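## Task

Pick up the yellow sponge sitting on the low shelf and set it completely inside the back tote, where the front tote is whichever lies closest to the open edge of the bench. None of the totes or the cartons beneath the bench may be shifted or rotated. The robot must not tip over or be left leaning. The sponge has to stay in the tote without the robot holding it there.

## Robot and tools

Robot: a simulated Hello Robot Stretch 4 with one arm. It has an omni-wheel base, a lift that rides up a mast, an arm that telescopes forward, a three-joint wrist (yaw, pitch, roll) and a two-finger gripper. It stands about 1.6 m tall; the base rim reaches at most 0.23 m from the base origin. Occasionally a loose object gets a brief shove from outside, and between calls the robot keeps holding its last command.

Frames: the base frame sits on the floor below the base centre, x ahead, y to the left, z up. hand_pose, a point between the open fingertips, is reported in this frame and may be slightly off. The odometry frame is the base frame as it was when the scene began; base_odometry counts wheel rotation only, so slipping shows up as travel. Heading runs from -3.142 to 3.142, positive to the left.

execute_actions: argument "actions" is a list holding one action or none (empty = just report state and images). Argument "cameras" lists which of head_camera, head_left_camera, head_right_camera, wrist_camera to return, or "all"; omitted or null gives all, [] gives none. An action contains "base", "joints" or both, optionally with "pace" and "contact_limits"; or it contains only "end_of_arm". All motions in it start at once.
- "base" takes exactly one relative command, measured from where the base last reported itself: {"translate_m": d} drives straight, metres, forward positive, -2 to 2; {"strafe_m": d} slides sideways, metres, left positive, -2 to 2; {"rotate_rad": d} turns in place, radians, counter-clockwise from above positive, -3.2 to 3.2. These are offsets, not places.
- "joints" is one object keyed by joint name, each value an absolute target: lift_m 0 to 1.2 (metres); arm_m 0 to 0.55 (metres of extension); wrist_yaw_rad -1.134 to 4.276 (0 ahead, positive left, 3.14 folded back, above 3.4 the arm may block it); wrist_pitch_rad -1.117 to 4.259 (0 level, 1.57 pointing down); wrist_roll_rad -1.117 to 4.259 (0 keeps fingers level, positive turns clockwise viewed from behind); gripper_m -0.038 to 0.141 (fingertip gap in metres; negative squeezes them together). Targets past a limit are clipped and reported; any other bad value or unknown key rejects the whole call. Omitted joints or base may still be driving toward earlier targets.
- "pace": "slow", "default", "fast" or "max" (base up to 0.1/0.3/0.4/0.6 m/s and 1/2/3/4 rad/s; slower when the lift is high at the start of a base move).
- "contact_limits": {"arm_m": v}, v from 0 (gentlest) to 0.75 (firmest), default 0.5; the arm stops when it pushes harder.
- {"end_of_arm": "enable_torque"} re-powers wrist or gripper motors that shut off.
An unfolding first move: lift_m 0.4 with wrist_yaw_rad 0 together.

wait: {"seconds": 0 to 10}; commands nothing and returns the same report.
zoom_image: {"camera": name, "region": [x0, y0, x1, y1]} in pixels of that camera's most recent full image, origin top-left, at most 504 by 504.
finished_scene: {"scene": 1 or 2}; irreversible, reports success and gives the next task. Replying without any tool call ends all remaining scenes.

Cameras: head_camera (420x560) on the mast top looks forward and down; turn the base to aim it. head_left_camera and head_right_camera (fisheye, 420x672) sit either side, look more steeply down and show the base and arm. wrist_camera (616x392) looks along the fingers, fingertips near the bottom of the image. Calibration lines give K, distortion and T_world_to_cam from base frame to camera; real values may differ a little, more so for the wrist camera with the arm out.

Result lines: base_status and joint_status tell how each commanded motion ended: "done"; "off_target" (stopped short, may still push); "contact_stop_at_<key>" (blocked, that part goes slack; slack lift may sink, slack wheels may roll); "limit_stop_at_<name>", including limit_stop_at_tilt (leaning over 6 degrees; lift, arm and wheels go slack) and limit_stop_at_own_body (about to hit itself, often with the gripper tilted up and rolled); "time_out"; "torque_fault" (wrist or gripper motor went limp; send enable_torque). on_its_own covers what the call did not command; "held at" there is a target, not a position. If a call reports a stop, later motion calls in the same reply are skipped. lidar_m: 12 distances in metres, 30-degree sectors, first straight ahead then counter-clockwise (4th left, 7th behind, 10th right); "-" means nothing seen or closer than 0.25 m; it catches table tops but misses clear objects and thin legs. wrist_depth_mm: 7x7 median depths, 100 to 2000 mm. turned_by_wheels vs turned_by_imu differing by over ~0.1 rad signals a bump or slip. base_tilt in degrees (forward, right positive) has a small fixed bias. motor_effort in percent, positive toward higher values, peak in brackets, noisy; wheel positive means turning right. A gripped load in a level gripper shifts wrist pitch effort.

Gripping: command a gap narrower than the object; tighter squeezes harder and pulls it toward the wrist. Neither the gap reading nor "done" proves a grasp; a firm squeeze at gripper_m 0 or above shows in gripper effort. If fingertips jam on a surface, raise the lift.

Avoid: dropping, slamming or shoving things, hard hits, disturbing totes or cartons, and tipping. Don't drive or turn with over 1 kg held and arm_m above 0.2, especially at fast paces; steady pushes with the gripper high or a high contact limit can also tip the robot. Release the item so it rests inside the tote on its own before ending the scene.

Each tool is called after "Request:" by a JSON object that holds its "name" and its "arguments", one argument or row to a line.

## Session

Request:
{"name": "execute_actions", "arguments": {
  "actions": []
}}

Scene clock: 0.00 s.
base_odometry: x=+0.000 y=+0.000 heading=+0.000 (m, m, rad; odometry frame)
turned_by_wheels: +0.000 (rad since the last result)
turned_by_imu: +0.000 (rad since the last result)
base_tilt: forward=+0.4 right=-0.6 (deg)
lidar_m: 2.37 1.43 0.99 0.94 0.96 2.18 1.61 1.69 2.00 1.23 1.27 1.68
base_status: not commanded
joint_positions: lift_m=+0.263 arm_m=-0.002 wrist_yaw_rad=+3.183 wrist_pitch_rad=-0.005 wrist_roll_rad=+0.011 gripper_m=+0.057
joint_status: not commanded
motor_effort: lift_m=+17 arm_m=-1 wrist_yaw_rad=-1 wrist_pitch_rad=-7 wrist_roll_rad=-1 gripper_m=-2 wheel_0=+0 wheel_1=-1 wheel_2=+0 (%)
hand_pose: x=-0.1225 y=+0.0753 z=+0.4423 quat_wxyz=(-0.021, +0.002, +0.006, +1.000) (m; base frame)
wrist_depth_mm: - 141 209 - - - - / - - 139 - - - - / - 107 139 - - - - / - 116 139 - - - - / 189 141 - - - - - / 206 1808 1708 1618 209 1618 1537 / 204 1229 1098 1138 1118 1008 1078
pictures: head_camera, head_left_camera, head_right_camera, wrist_camera
camera_calibration (this result's frames):
wrist_camera: T_world_to_cam=[[-0.0833632, 0.995664, -0.0412797, -0.0553046], [-0.0252679, -0.0435225, -0.998733, 0.503735], [-0.996199, -0.0822145, 0.0287866, 0.0960746], [0, 0, 0, 1]] pos_world=[0.103827, 0.0848873, 0.498048]
Images, in order (width x height): head_camera 420x560, head_left_camera 420x672, head_right_camera 420x672, wrist_camera 616x392.

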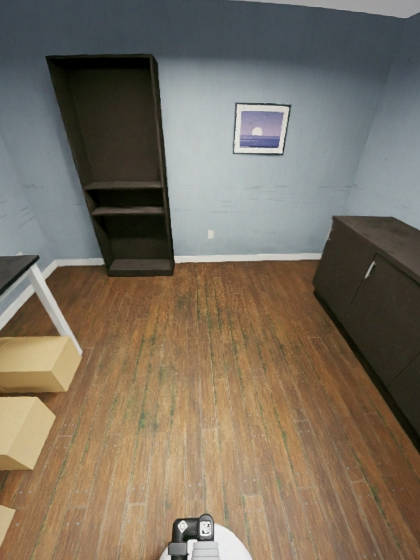

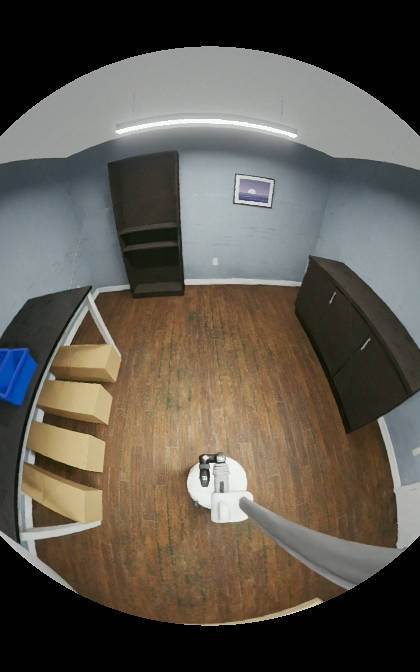

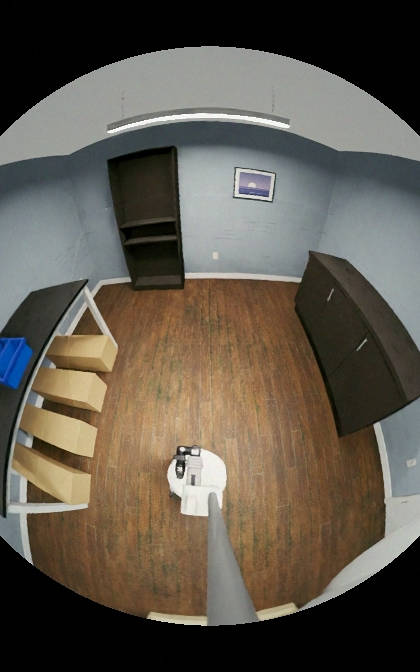

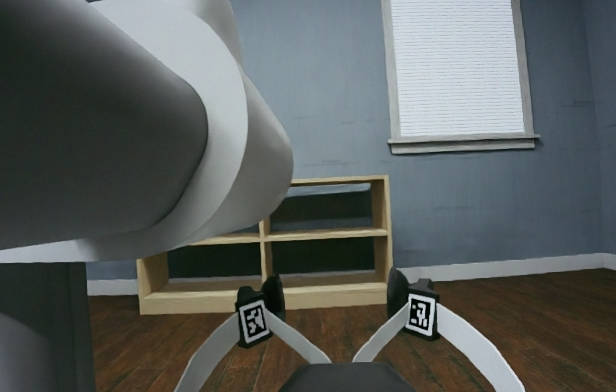

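Request:
{"name": "execute_actions", "arguments": {
  "actions": [
    {"base": {"rotate_rad": 3.14}, "joints": {"lift_m": 0.6, "wrist_yaw_rad": 0, "gripper_m": 0.14}, "pace": "fast"}
  ],
  "cameras": ["head_camera", "wrist_camera"]
}}

Scene clock: 5.63 s.
base_odometry: x=+0.000 y=+0.000 heading=+3.139 (m, m, rad; odometry frame)
turned_by_wheels: +3.139 (rad since the last result)
turned_by_imu: +3.170 (rad since the last result)
base_tilt: forward=+0.4 right=-0.6 (deg)
lidar_m: 1.66 1.69 1.97 1.24 1.27 1.73 2.37 1.41 0.98 0.92 0.96 2.15
base_status: done
joint_positions: lift_m=+0.600 arm_m=-0.001 wrist_yaw_rad=+0.000 wrist_pitch_rad=-0.005 wrist_roll_rad=+0.011 gripper_m=+0.140
joint_status: all done
motor_effort: lift_m=+22(24) arm_m=-1(1) wrist_yaw_rad=-2(8) wrist_pitch_rad=-7(6) wrist_roll_rad=-1(1) gripper_m=+1(1) wheel_0=-2(10) wheel_1=-3(10) wheel_2=-3(14) (%)
hand_pose: x=+0.4579 y=-0.0873 z=+0.7792 quat_wxyz=(+1.000, +0.006, -0.002, +0.000) (m; base frame)
wrist_depth_mm: 1921 1983 1921 1921 1921 1863 1863 / 1863 1863 1921 1921 1921 1921 1921 / 1863 1863 1921 1863 1921 1921 1921 / 1921 1921 1863 1921 1863 1863 1921 / 1921 1808 1863 1863 1921 1921 1921 / 1808 1618 216 1756 1983 196 1921 / 1863 1618 1863 167 1618 1756 1808
pictures: head_camera, wrist_camera
camera_calibration (this result's frames):
wrist_camera: T_world_to_cam=[[0.0421401, -0.998259, -0.0412806, -0.0626551], [0.0270193, 0.0424409, -0.998734, 0.831384], [0.998746, 0.0409714, 0.0287607, -0.251546], [0, 0, 0, 1]] pos_world=[0.231408, -0.0875244, 0.834979]
Images, in order (width x height): head_camera 420x560, wrist_camera 616x392.

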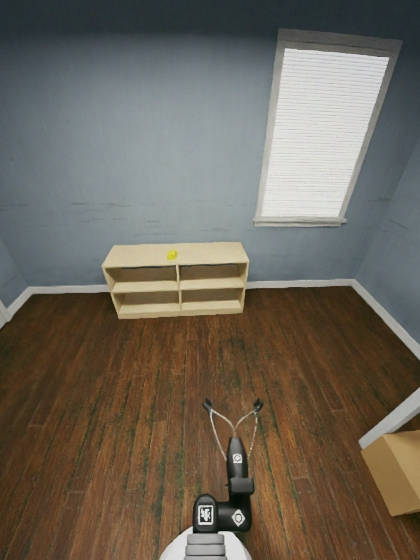

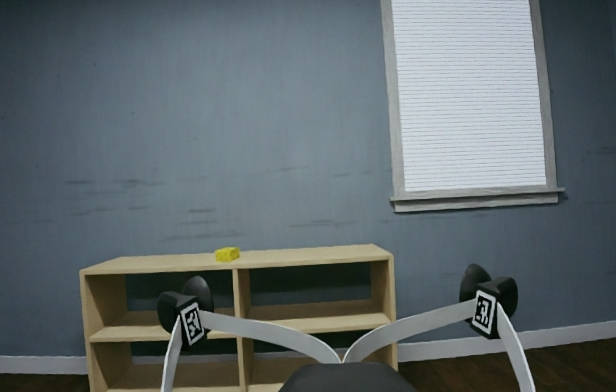

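Request:
{"name": "execute_actions", "arguments": {
  "actions": [
    {"base": {"strafe_m": 0.4}, "joints": {"wrist_pitch_rad": 1.57}, "pace": "max"}
  ],
  "cameras": []
}}

Request:
{"name": "execute_actions", "arguments": {
  "actions": [
    {"base": {"translate_m": 1.25}, "joints": {"lift_m": 0.9, "arm_m": 0.2}, "pace": "max"}
  ],
  "cameras": ["head_camera", "wrist_camera"]
}}

Scene clock: 19.50 s.
base_odometry: x=-0.001 y=-0.400 heading=+3.139 (m, m, rad; odometry frame)
turned_by_wheels: +0.000 (rad since the last result)
turned_by_imu: +0.002 (rad since the last result)
base_tilt: forward=+0.4 right=-0.6 (deg)
lidar_m: 1.61 1.66 1.57 0.86 0.85 1.16 2.71 2.46 1.42 1.34 1.39 1.73
base_status: done
joint_positions: lift_m=+0.600 arm_m=-0.001 wrist_yaw_rad=+0.000 wrist_pitch_rad=+1.570 wrist_roll_rad=+0.011 gripper_m=+0.140
joint_status: all done
motor_effort: lift_m=+22(23) arm_m=-1(1) wrist_yaw_rad=-1(2) wrist_pitch_rad=+2(7) wrist_roll_rad=-1(1) gripper_m=-2(4) wheel_0=+2(15) wheel_1=-3(14) wheel_2=+0(4) (%)
hand_pose: x=+0.1697 y=-0.0874 z=+0.4894 quat_wxyz=(+0.707, +0.004, +0.707, -0.004) (m; base frame)
wrist_depth_mm: 750 741 723 732 715 715 707 / 750 741 723 723 723 707 683 / 750 741 723 723 715 707 691 / 750 741 732 715 723 715 707 / 741 732 512 500 715 699 699 / 732 732 215 500 496 198 699 / 732 732 508 167 496 699 691
pictures: none
No camera images: the call's "cameras" was empty. Leave "cameras" out to get every camera's image.

Scene clock: 23.60 s.
base_odometry: x=-1.251 y=-0.398 heading=+3.140 (m, m, rad; odometry frame)
turned_by_wheels: +0.000 (rad since the last result)
turned_by_imu: -0.003 (rad since the last result)
base_tilt: forward=+0.4 right=-0.5 (deg)
lidar_m: 0.35 0.39 0.51 1.51 1.56 1.67 3.19 1.94 1.49 2.20 0.59 0.40
base_status: done
joint_positions: lift_m=+0.900 arm_m=+0.199 wrist_yaw_rad=+0.000 wrist_pitch_rad=+1.570 wrist_roll_rad=+0.011 gripper_m=+0.140
joint_status: all done
motor_effort: lift_m=+22(25) arm_m=+4(4) wrist_yaw_rad=-1(0) wrist_pitch_rad=+0(1) wrist_roll_rad=-1(2) gripper_m=+1(1) wheel_0=+1(7) wheel_1=+1(9) wheel_2=+2(15) (%)
hand_pose: x=+0.3705 y=-0.0874 z=+0.7894 quat_wxyz=(+0.707, +0.004, +0.707, -0.004) (m; base frame)
wrist_depth_mm: 421 413 413 404 402 394 392 / 418 415 410 404 399 394 392 / 418 415 413 359 399 394 389 / 421 413 407 407 397 397 392 / 415 413 410 1008 1008 991 1008 / 1078 1060 216 831 1025 197 1008 / 1078 1042 820 167 991 1008 991
pictures: head_camera, wrist_camera
camera_calibration (this result's frames):
wrist_camera: T_world_to_cam=[[-0.041407, -0.998276, -0.0416084, -0.0274461], [-0.998836, 0.04239, -0.0230261, 0.453698], [0.0247502, 0.0406065, -0.998869, 1.00757], [0, 0, 0, 1]] pos_world=[0.427096, -0.0875448, 1.01573]
Images, in order (width x height): head_camera 420x560, wrist_camera 616x392.

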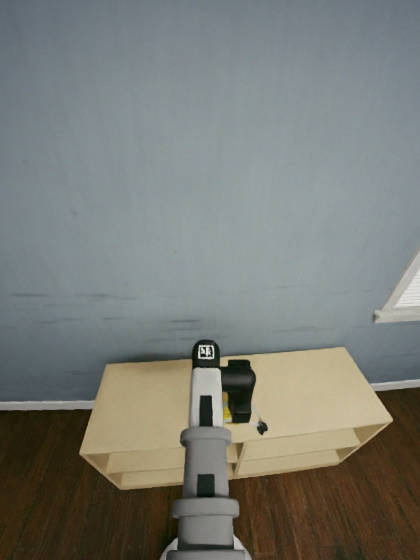

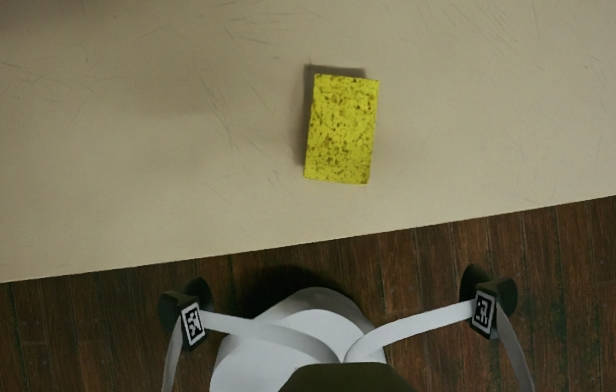

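Request:
{"name": "execute_actions", "arguments": {
  "actions": [
    {"joints": {"lift_m": 0.757, "arm_m": 0.327, "wrist_roll_rad": 0.09}, "pace": "fast"}
  ],
  "cameras": ["wrist_camera"]
}}

Scene clock: 37.90 s.
base_odometry: x=-1.251 y=-0.398 heading=+3.140 (m, m, rad; odometry frame)
turned_by_wheels: +0.000 (rad since the last result)
turned_by_imu: +0.001 (rad since the last result)
base_tilt: forward=+0.4 right=-0.6 (deg)
lidar_m: 0.36 0.39 0.51 1.52 1.58 1.70 3.21 1.93 1.49 2.21 0.58 0.40
base_status: not commanded
joint_positions: lift_m=+0.757 arm_m=+0.326 wrist_yaw_rad=+0.000 wrist_pitch_rad=+1.570 wrist_roll_rad=+0.090 gripper_m=+0.140
joint_status: all done
motor_effort: lift_m=+13(18) arm_m=+4(2) wrist_yaw_rad=-1(1) wrist_pitch_rad=-1(2) wrist_roll_rad=+0(1) gripper_m=-1(1) wheel_0=+1(1) wheel_1=+1(1) wheel_2=+1(1) (%)
hand_pose: x=+0.4975 y=-0.0874 z=+0.6471 quat_wxyz=(+0.707, +0.032, +0.706, -0.032) (m; base frame)
wrist_depth_mm: 270 266 264 260 257 255 253 / 268 267 263 260 257 254 251 / 268 266 263 260 257 253 252 / 268 266 263 259 255 254 252 / 268 266 264 258 212 253 251 / 268 266 215 213 211 197 250 / 267 265 262 167 211 253 251
pictures: wrist_camera
camera_calibration (this result's frames):
wrist_camera: T_world_to_cam=[[-0.11907, -0.99201, -0.0416911, 0.0111303], [-0.99249, 0.120102, -0.0232013, 0.581055], [0.0280231, 0.0386154, -0.998861, 0.860473], [0, 0, 0, 1]] pos_world=[0.553903, -0.0919722, 0.873438]
Images, in order (width x height): wrist_camera 616x392.

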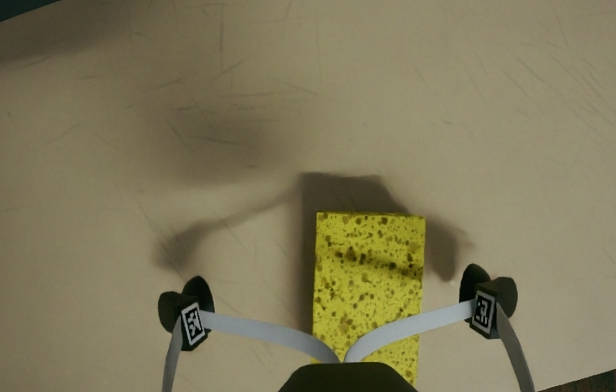

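Request:
{"name": "execute_actions", "arguments": {
  "actions": [
    {"base": {"strafe_m": -0.015}, "joints": {"lift_m": 0.752, "gripper_m": 0.03}}
  ],
  "cameras": ["wrist_camera"]
}}

Scene clock: 43.23 s.
base_odometry: x=-1.251 y=-0.383 heading=+3.140 (m, m, rad; odometry frame)
turned_by_wheels: +0.000 (rad since the last result)
turned_by_imu: +0.001 (rad since the last result)
base_tilt: forward=+0.3 right=-0.6 (deg)
lidar_m: 0.36 0.39 0.50 1.53 1.57 1.68 3.22 1.93 1.49 2.19 0.57 0.39
base_status: done
joint_positions: lift_m=+0.752 arm_m=+0.326 wrist_yaw_rad=+0.000 wrist_pitch_rad=+1.570 wrist_roll_rad=+0.090 gripper_m=+0.030
joint_status: all done
motor_effort: lift_m=+13(18) arm_m=+4(4) wrist_yaw_rad=-2(1) wrist_pitch_rad=+1(1) wrist_roll_rad=+1(1) gripper_m=-14(12) wheel_0=+1(6) wheel_1=-2(8) wheel_2=-1(0) (%)
hand_pose: x=+0.4975 y=-0.0874 z=+0.6421 quat_wxyz=(+0.707, +0.032, +0.706, -0.032) (m; base frame)
wrist_depth_mm: 264 264 257 255 251 250 247 / 265 260 258 256 253 249 247 / 264 260 258 255 253 250 248 / 264 260 257 255 252 248 247 / 263 260 257 200 199 249 247 / 263 259 256 200 198 248 247 / 264 260 255 199 250 211 246
pictures: wrist_camera
camera_calibration (this result's frames):
wrist_camera: T_world_to_cam=[[-0.11907, -0.99201, -0.0416911, 0.0109229], [-0.99249, 0.120103, -0.0232013, 0.58094], [0.0280232, 0.0386154, -0.998861, 0.855496], [0, 0, 0, 1]] pos_world=[0.553905, -0.0919723, 0.868455]
Images, in order (width x height): wrist_camera 616x392.

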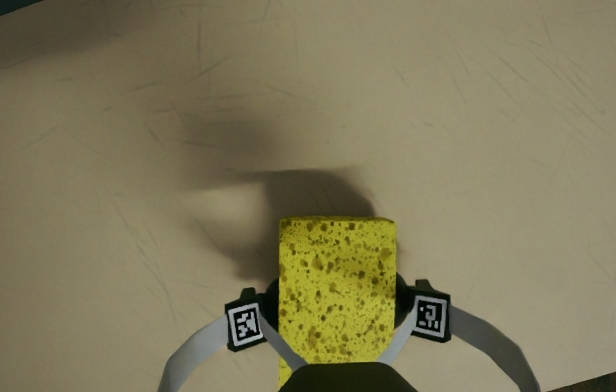

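Request:
{"name": "execute_actions", "arguments": {
  "actions": [
    {"base": {"translate_m": -1.69}, "joints": {"lift_m": 1.15, "arm_m": 0.05, "wrist_roll_rad": 0.0}, "pace": "max"}
  ],
  "cameras": []
}}

Request:
{"name": "execute_actions", "arguments": {
  "actions": [
    {"base": {"rotate_rad": -1.47}, "pace": "fast"}
  ],
  "cameras": ["head_camera", "wrist_camera"]
}}

Scene clock: 56.37 s.
base_odometry: x=+0.439 y=-0.386 heading=+3.139 (m, m, rad; odometry frame)
turned_by_wheels: +0.000 (rad since the last result)
turned_by_imu: +0.006 (rad since the last result)
base_tilt: forward=+0.3 right=-0.6 (deg)
lidar_m: 2.04 2.18 0.89 0.84 0.84 1.16 2.28 2.05 1.42 1.33 1.40 2.22
base_status: done
joint_positions: lift_m=+1.150 arm_m=+0.051 wrist_yaw_rad=+0.000 wrist_pitch_rad=+1.570 wrist_roll_rad=+0.000 gripper_m=+0.030
joint_status: all done
motor_effort: lift_m=+22(22) arm_m=-4(3) wrist_yaw_rad=-1(3) wrist_pitch_rad=+0(0) wrist_roll_rad=-2(3) gripper_m=-15(12) wheel_0=-2(6) wheel_1=-3(8) wheel_2=-1(15) (%)
hand_pose: x=+0.2218 y=-0.0874 z=+1.0394 quat_wxyz=(+0.707, +0.000, +0.707, +0.000) (m; base frame)
wrist_depth_mm: 1366 1336 1308 1308 1281 1281 1255 / 1308 1308 1281 1308 1255 1255 1255 / 1336 1336 1308 1281 1281 1255 1255 / 1308 1308 1281 1281 1308 1255 1255 / 1336 1308 1308 199 198 1255 1229 / 1308 1336 1078 200 198 1229 1205 / 1255 1281 1255 199 1255 707 1229
pictures: none
No camera images: the call's "cameras" was empty. Leave "cameras" out to get every camera's image.

Scene clock: 58.93 s.
base_odometry: x=+0.439 y=-0.386 heading=+1.670 (m, m, rad; odometry frame)
turned_by_wheels: -1.469 (rad since the last result)
turned_by_imu: -1.482 (rad since the last result)
base_tilt: forward=+0.4 right=-0.6 (deg)
lidar_m: 1.33 1.43 2.14 2.06 2.03 0.86 0.83 0.90 1.26 2.20 2.03 1.39
base_status: done
joint_positions: lift_m=+1.150 arm_m=+0.051 wrist_yaw_rad=+0.000 wrist_pitch_rad=+1.570 wrist_roll_rad=+0.000 gripper_m=+0.030
joint_status: not commanded
motor_effort: lift_m=+22(22) arm_m=-4(4) wrist_yaw_rad=-1(1) wrist_pitch_rad=+1(2) wrist_roll_rad=-2(2) gripper_m=-15(13) wheel_0=+4(6) wheel_1=+4(7) wheel_2=+4(8) (%)
hand_pose: x=+0.2218 y=-0.0874 z=+1.0394 quat_wxyz=(+0.707, +0.000, +0.707, +0.000) (m; base frame)
wrist_depth_mm: 1336 1336 1308 1281 1281 1281 1255 / 1308 1336 1281 1308 1281 1281 1255 / 1336 1336 1308 1255 1281 1281 1255 / 1336 1336 1308 1308 1255 1281 1229 / 1336 1308 1308 200 199 1255 1255 / 1336 1308 1060 200 198 1229 1255 / 1308 1336 1308 200 1255 715 1255
pictures: head_camera, wrist_camera
camera_calibration (this result's frames):
wrist_camera: T_world_to_cam=[[-0.030413, -0.998671, -0.041598, -0.0256838], [-0.999243, 0.0313873, -0.0229718, 0.310025], [0.0242469, 0.0408679, -0.99887, 1.2611], [0, 0, 0, 1]] pos_world=[0.278431, -0.0869191, 1.26573]
Images, in order (width x height): head_camera 420x560, wrist_camera 616x392.

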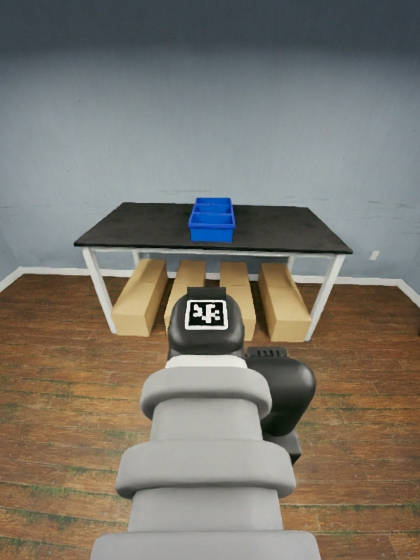

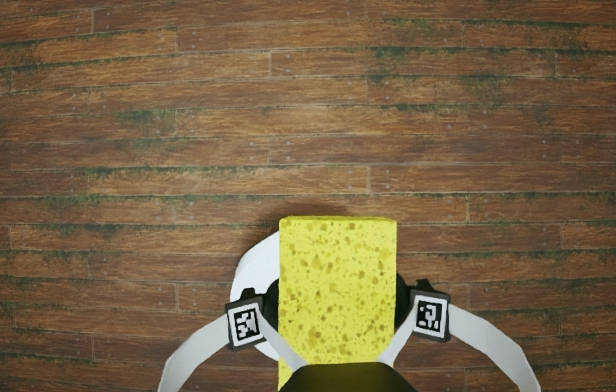

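Request:
{"name": "execute_actions", "arguments": {
  "actions": [
    {"base": {"translate_m": 1.0}, "joints": {"lift_m": 1.2}, "pace": "max"}
  ],
  "cameras": []
}}

Request:
{"name": "execute_actions", "arguments": {
  "actions": [
    {"base": {"strafe_m": 0.06}, "joints": {"arm_m": 0.15}, "pace": "fast"}
  ],
  "cameras": ["head_left_camera", "wrist_camera"]
}}

Scene clock: 69.30 s.
base_odometry: x=+0.340 y=+0.609 heading=+1.670 (m, m, rad; odometry frame)
turned_by_wheels: +0.000 (rad since the last result)
turned_by_imu: -0.001 (rad since the last result)
base_tilt: forward=+0.3 right=-0.5 (deg)
lidar_m: 0.34 0.37 0.52 2.04 2.16 2.56 1.84 1.97 2.36 1.95 0.49 0.35
base_status: done
joint_positions: lift_m=+1.200 arm_m=+0.051 wrist_yaw_rad=+0.000 wrist_pitch_rad=+1.570 wrist_roll_rad=+0.000 gripper_m=+0.030
joint_status: all done
motor_effort: lift_m=+22(27) arm_m=-4(4) wrist_yaw_rad=-1(1) wrist_pitch_rad=-1(1) wrist_roll_rad=-2(2) gripper_m=-12(14) wheel_0=+2(6) wheel_1=+2(6) wheel_2=-3(13) (%)
hand_pose: x=+0.2218 y=-0.0874 z=+1.0894 quat_wxyz=(+0.707, +0.000, +0.707, +0.000) (m; base frame)
wrist_depth_mm: 415 300 289 290 306 394 389 / 415 413 404 399 397 394 389 / 418 418 1060 1078 1042 1042 1025 / 1397 1366 1366 1336 1308 1255 1308 / 1366 1397 1397 200 199 1308 1255 / 1366 1397 1366 200 198 1281 1255 / 1397 1336 1336 199 1308 732 1281
pictures: none
No camera images: the call's "cameras" was empty. Leave "cameras" out to get every camera's image.

Scene clock: 70.50 s.
base_odometry: x=+0.280 y=+0.603 heading=+1.670 (m, m, rad; odometry frame)
turned_by_wheels: +0.000 (rad since the last result)
turned_by_imu: +0.000 (rad since the last result)
base_tilt: forward=+0.4 right=-0.6 (deg)
lidar_m: 0.33 0.37 0.54 2.01 2.09 2.56 1.84 1.95 2.42 2.04 0.47 0.38
base_status: done
joint_positions: lift_m=+1.200 arm_m=+0.149 wrist_yaw_rad=+0.000 wrist_pitch_rad=+1.570 wrist_roll_rad=+0.000 gripper_m=+0.030
joint_status: all done
motor_effort: lift_m=+22(22) arm_m=+4(2) wrist_yaw_rad=-1(1) wrist_pitch_rad=+0(1) wrist_roll_rad=-2(2) gripper_m=-13(15) wheel_0=-1(6) wheel_1=+1(9) wheel_2=+0(2) (%)
hand_pose: x=+0.3205 y=-0.0874 z=+1.0894 quat_wxyz=(+0.707, +0.000, +0.707, +0.000) (m; base frame)
wrist_depth_mm: 415 410 402 397 394 330 389 / 415 410 404 399 397 310 392 / 413 410 382 397 394 290 387 / 413 407 404 402 394 392 387 / 1397 1336 1366 200 199 1281 1255 / 1366 1366 1336 200 197 1281 1281 / 1366 1336 1229 198 1336 723 1281
pictures: head_left_camera, wrist_camera
camera_calibration (this result's frames):
wrist_camera: T_world_to_cam=[[-0.0300938, -0.998681, -0.0416005, -0.0207054], [-0.999251, 0.0310714, -0.0230544, 0.409836], [0.0243166, 0.0408755, -0.998868, 1.30858], [0, 0, 0, 1]] pos_world=[0.377086, -0.0869011, 1.31568]
Images, in order (width x height): head_left_camera 420x672, wrist_camera 616x392.

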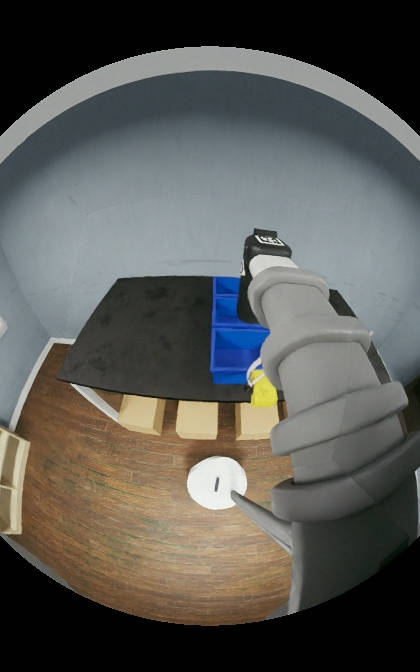

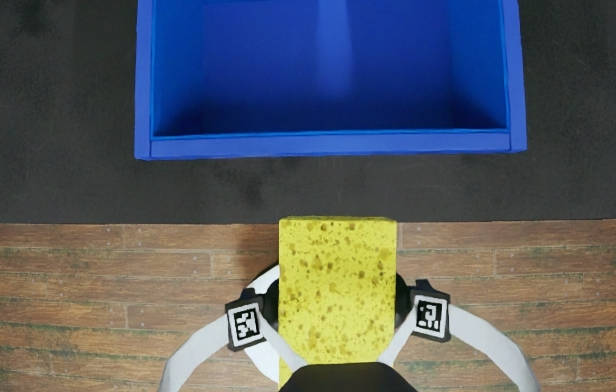

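Request:
{"name": "execute_actions", "arguments": {
  "actions": [
    {"base": {"translate_m": 0.1}, "joints": {"arm_m": 0.54, "wrist_pitch_rad": 1.2}, "contact_limits": {"arm_m": 0.2}}
  ],
  "cameras": ["wrist_camera", "head_left_camera"]
}}

Scene clock: 86.40 s.
base_odometry: x=+0.270 y=+0.702 heading=+1.671 (m, m, rad; odometry frame)
turned_by_wheels: +0.000 (rad since the last result)
turned_by_imu: +0.001 (rad since the last result)
base_tilt: forward=+0.3 right=-0.5 (deg)
lidar_m: 0.25 0.27 0.37 1.98 2.08 2.66 1.94 2.07 2.44 0.84 0.34 0.25
base_status: done
joint_positions: lift_m=+1.200 arm_m=+0.539 wrist_yaw_rad=+0.000 wrist_pitch_rad=+1.201 wrist_roll_rad=+0.000 gripper_m=+0.030
joint_status: all done
motor_effort: lift_m=+22(22) arm_m=+4(4) wrist_yaw_rad=-1(0) wrist_pitch_rad=-2(5) wrist_roll_rad=-1(2) gripper_m=-13(11) wheel_0=+3(7) wheel_1=+3(6) wheel_2=-3(13) (%)
contact_limits: arm_m 0.2
hand_pose: x=+0.8145 y=-0.0874 z=+1.1089 quat_wxyz=(+0.825, +0.000, +0.565, +0.000) (m; base frame)
wrist_depth_mm: 512 508 512 512 508 496 496 / 549 539 530 517 508 504 496 / 512 500 492 488 480 469 466 / 480 469 362 362 392 340 439 / 449 442 384 200 199 373 410 / 421 418 298 200 197 320 379 / 407 399 289 198 268 220 273
pictures: head_left_camera, wrist_camera
camera_calibration (this result's frames):
wrist_camera: T_world_to_cam=[[-0.0129957, -0.998679, -0.0497048, -0.00994571], [-0.923568, 0.0310395, -0.382177, 1.24058], [0.383215, 0.0409391, -0.922751, 0.939338], [0, 0, 0, 1]] pos_world=[0.785664, -0.0868953, 1.3404]
Images, in order (width x height): head_left_camera 420x672, wrist_camera 616x392.

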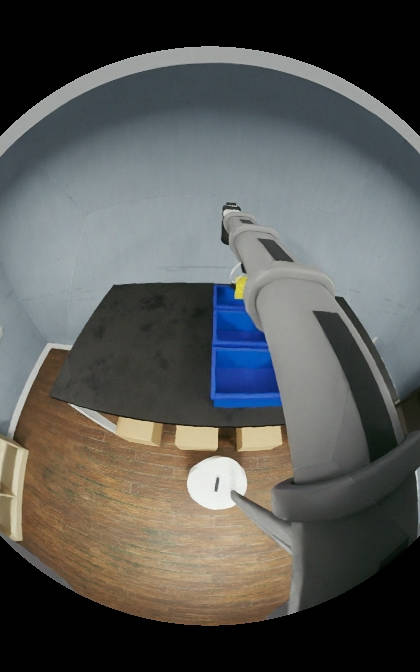

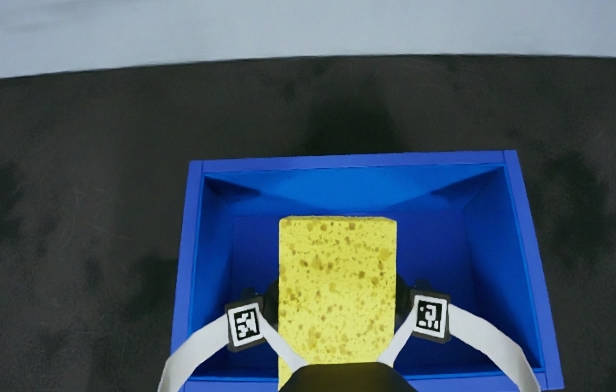

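Request:
{"name": "execute_actions", "arguments": {
  "actions": [
    {"joints": {"arm_m": 0.55, "wrist_pitch_rad": 1.1}}
  ],
  "cameras": []
}}

Request:
{"name": "execute_actions", "arguments": {
  "actions": [
    {"joints": {"lift_m": 1.075}}
  ],
  "cameras": ["wrist_camera", "head_left_camera"]
}}

Scene clock: 98.77 s.
base_odometry: x=+0.270 y=+0.702 heading=+1.671 (m, m, rad; odometry frame)
turned_by_wheels: +0.000 (rad since the last result)
turned_by_imu: +0.001 (rad since the last result)
base_tilt: forward=+0.3 right=-0.5 (deg)
lidar_m: 0.25 0.28 0.37 1.99 2.08 2.66 1.95 2.08 2.44 0.81 0.34 0.26
base_status: not commanded
joint_positions: lift_m=+1.200 arm_m=+0.548 wrist_yaw_rad=+0.000 wrist_pitch_rad=+1.102 wrist_roll_rad=+0.000 gripper_m=+0.030
joint_status: all done
joint sent to its limit — the command would take arm_m past its upper limit, so that joint was sent only as far as its limit.
motor_effort: lift_m=+22(22) arm_m=+4(4) wrist_yaw_rad=-1(0) wrist_pitch_rad=-6(7) wrist_roll_rad=-1(2) gripper_m=-16(13) wheel_0=+3(2) wheel_1=+3(3) wheel_2=-3(3) (%)
hand_pose: x=+0.8490 y=-0.0874 z=+1.1205 quat_wxyz=(+0.852, +0.000, +0.523, +0.000) (m; base frame)
wrist_depth_mm: 452 445 455 449 452 442 436 / 525 535 525 530 530 521 508 / 559 554 539 530 517 508 504 / 508 504 496 488 477 473 466 / 469 462 373 200 199 349 430 / 436 430 306 200 198 322 394 / 413 404 309 199 377 236 281
pictures: none
No camera images: the call's "cameras" was empty. Leave "cameras" out to get every camera's image.

Scene clock: 100.33 s.
base_odometry: x=+0.270 y=+0.702 heading=+1.671 (m, m, rad; odometry frame)
turned_by_wheels: +0.000 (rad since the last result)
turned_by_imu: +0.000 (rad since the last result)
base_tilt: forward=+0.4 right=-0.6 (deg)
lidar_m: 0.25 0.27 0.38 2.00 2.08 2.67 1.95 2.06 2.43 0.84 0.34 0.25
base_status: not commanded
joint_positions: lift_m=+1.075 arm_m=+0.548 wrist_yaw_rad=+0.000 wrist_pitch_rad=+1.102 wrist_roll_rad=+0.000 gripper_m=+0.030
joint_status: all done
motor_effort: lift_m=+13(23) arm_m=+4(4) wrist_yaw_rad=-1(2) wrist_pitch_rad=-6(5) wrist_roll_rad=-1(1) gripper_m=-17(18) wheel_0=+2(3) wheel_1=+3(3) wheel_2=-3(3) (%)
hand_pose: x=+0.8490 y=-0.0874 z=+0.9963 quat_wxyz=(+0.852, +0.000, +0.523, +0.000) (m; base frame)
wrist_depth_mm: 449 445 442 439 433 427 418 / 439 427 415 404 402 394 392 / 397 387 236 232 233 232 224 / 362 240 285 271 290 289 259 / 334 220 319 200 199 307 260 / 310 202 274 200 198 285 259 / 291 191 276 199 266 220 258
pictures: head_left_camera, wrist_camera
camera_calibration (this result's frames):
wrist_camera: T_world_to_cam=[[-0.00805195, -0.998678, -0.0507644, -0.0182367], [-0.881196, 0.0310835, -0.471729, 1.28263], [0.472683, 0.040935, -0.880281, 0.703962], [0, 0, 0, 1]] pos_world=[0.797354, -0.086898, 1.22381]
Images, in order (width x height): head_left_camera 420x672, wrist_camera 616x392.

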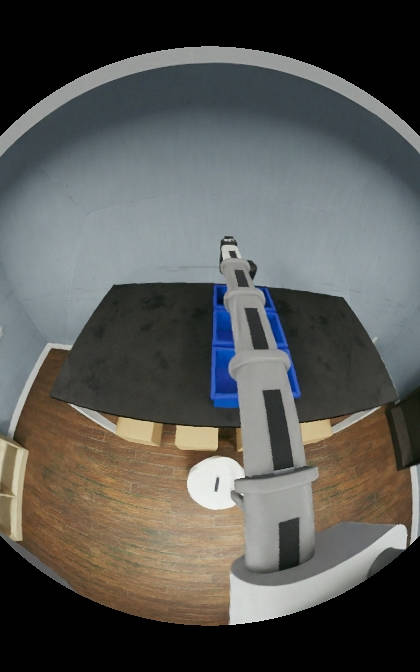

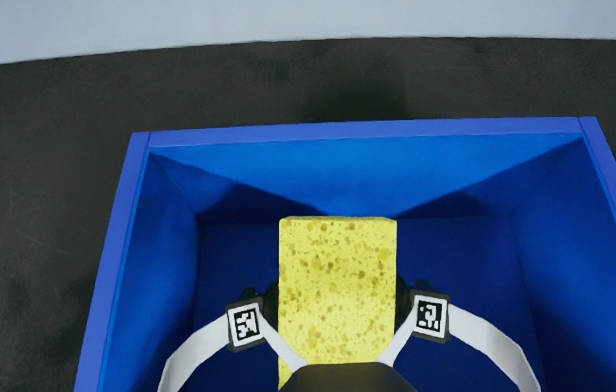

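Request:
{"name": "execute_actions", "arguments": {
  "actions": [
    {"joints": {"lift_m": 1.06}}
  ],
  "cameras": []
}}

Request:
{"name": "execute_actions", "arguments": {
  "actions": [
    {"joints": {"gripper_m": 0.1}}
  ],
  "cameras": []
}}

Request:
{"name": "execute_actions", "arguments": {
  "actions": [
    {"joints": {"lift_m": 1.2}, "pace": "fast"}
  ],
  "cameras": ["wrist_camera", "head_left_camera"]
}}

Scene clock: 106.10 s.
base_odometry: x=+0.270 y=+0.702 heading=+1.671 (m, m, rad; odometry frame)
turned_by_wheels: +0.000 (rad since the last result)
turned_by_imu: +0.001 (rad since the last result)
base_tilt: forward=+0.3 right=-0.5 (deg)
lidar_m: 0.25 0.27 0.39 2.00 2.09 2.67 1.94 2.06 2.43 0.85 0.34 0.25
base_status: not commanded
joint_positions: lift_m=+1.060 arm_m=+0.548 wrist_yaw_rad=+0.000 wrist_pitch_rad=+1.102 wrist_roll_rad=+0.000 gripper_m=+0.030
joint_status: all done
motor_effort: lift_m=+13(15) arm_m=+4(4) wrist_yaw_rad=-2(2) wrist_pitch_rad=-6(5) wrist_roll_rad=-1(1) gripper_m=-14(16) wheel_0=+3(2) wheel_1=+3(3) wheel_2=-3(3) (%)
hand_pose: x=+0.8490 y=-0.0874 z=+0.9813 quat_wxyz=(+0.852, +0.000, +0.523, +0.000) (m; base frame)
wrist_depth_mm: 445 436 430 424 418 410 399 / 418 404 394 389 377 375 370 / 377 224 222 222 223 221 220 / 347 223 285 270 286 286 258 / 320 206 306 200 200 291 259 / 290 202 274 200 198 272 259 / 273 191 262 198 253 213 251
pictures: none
No camera images: the call's "cameras" was empty. Leave "cameras" out to get every camera's image.

Scene clock: 107.63 s.
base_odometry: x=+0.270 y=+0.702 heading=+1.671 (m, m, rad; odometry frame)
turned_by_wheels: +0.000 (rad since the last result)
turned_by_imu: +0.000 (rad since the last result)
base_tilt: forward=+0.4 right=-0.6 (deg)
lidar_m: 0.25 0.26 0.38 2.01 2.05 2.68 1.93 2.06 2.44 0.83 0.35 0.25
base_status: not commanded
joint_positions: lift_m=+1.060 arm_m=+0.548 wrist_yaw_rad=+0.000 wrist_pitch_rad=+1.102 wrist_roll_rad=+0.000 gripper_m=+0.100
joint_status: all done
motor_effort: lift_m=+13(13) arm_m=+4(4) wrist_yaw_rad=-2(1) wrist_pitch_rad=-5(4) wrist_roll_rad=-1(1) gripper_m=-4(13) wheel_0=+2(3) wheel_1=+3(2) wheel_2=-3(3) (%)
hand_pose: x=+0.8490 y=-0.0874 z=+0.9813 quat_wxyz=(+0.852, +0.000, +0.523, +0.000) (m; base frame)
wrist_depth_mm: 442 442 433 427 415 410 404 / 418 407 397 387 382 379 375 / 375 224 221 223 222 221 220 / 343 224 285 287 287 289 256 / 320 205 306 260 259 293 260 / 290 202 216 239 238 264 259 / 272 198 264 172 254 254 250
pictures: none
No camera images: the call's "cameras" was empty. Leave "cameras" out to get every camera's image.

Scene clock: 108.97 s.
base_odometry: x=+0.270 y=+0.702 heading=+1.671 (m, m, rad; odometry frame)
turned_by_wheels: +0.000 (rad since the last result)
turned_by_imu: +0.000 (rad since the last result)
base_tilt: forward=+0.4 right=-0.6 (deg)
lidar_m: 0.25 0.27 0.36 2.01 2.09 2.66 1.95 2.06 2.43 0.86 0.35 0.25
base_status: not commanded
joint_positions: lift_m=+1.200 arm_m=+0.548 wrist_yaw_rad=+0.000 wrist_pitch_rad=+1.101 wrist_roll_rad=+0.000 gripper_m=+0.100
joint_status: all done
motor_effort: lift_m=+23(27) arm_m=+4(4) wrist_yaw_rad=-1(2) wrist_pitch_rad=-4(5) wrist_roll_rad=-1(1) gripper_m=-4(1) wheel_0=+3(2) wheel_1=+3(3) wheel_2=-3(3) (%)
hand_pose: x=+0.8490 y=-0.0874 z=+1.1205 quat_wxyz=(+0.852, +0.000, +0.523, +0.000) (m; base frame)
wrist_depth_mm: 452 449 449 449 445 442 439 / 525 530 535 530 525 521 508 / 559 554 535 535 517 512 504 / 508 504 496 484 480 473 466 / 469 469 373 404 404 349 433 / 436 433 216 382 382 297 399 / 410 404 357 172 379 375 279
pictures: head_left_camera, wrist_camera
camera_calibration (this result's frames):
wrist_camera: T_world_to_cam=[[-0.0080442, -0.998678, -0.0507658, -0.0119352], [-0.881121, 0.0310838, -0.471868, 1.34137], [0.472823, 0.040935, -0.880206, 0.81309], [0, 0, 0, 1]] pos_world=[0.797363, -0.086898, 1.34803]
Images, in order (width x height): head_left_camera 420x672, wrist_camera 616x392.

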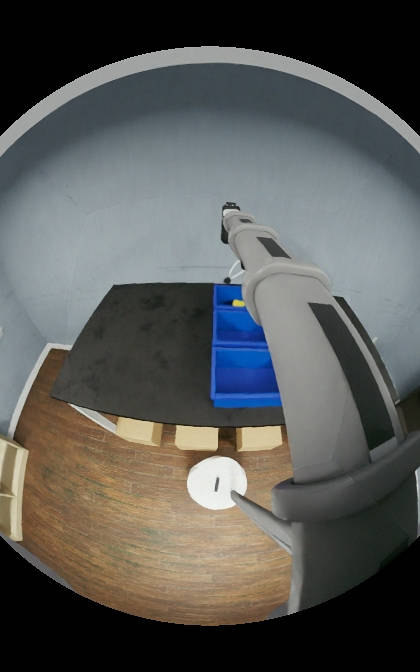

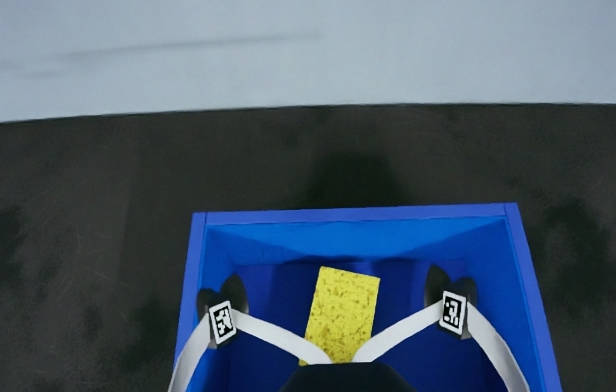

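The sponge is lying in the back tote.

Request:
{"name": "finished_scene", "arguments": {
  "scene": 2
}}

The scene is finished: the task was done.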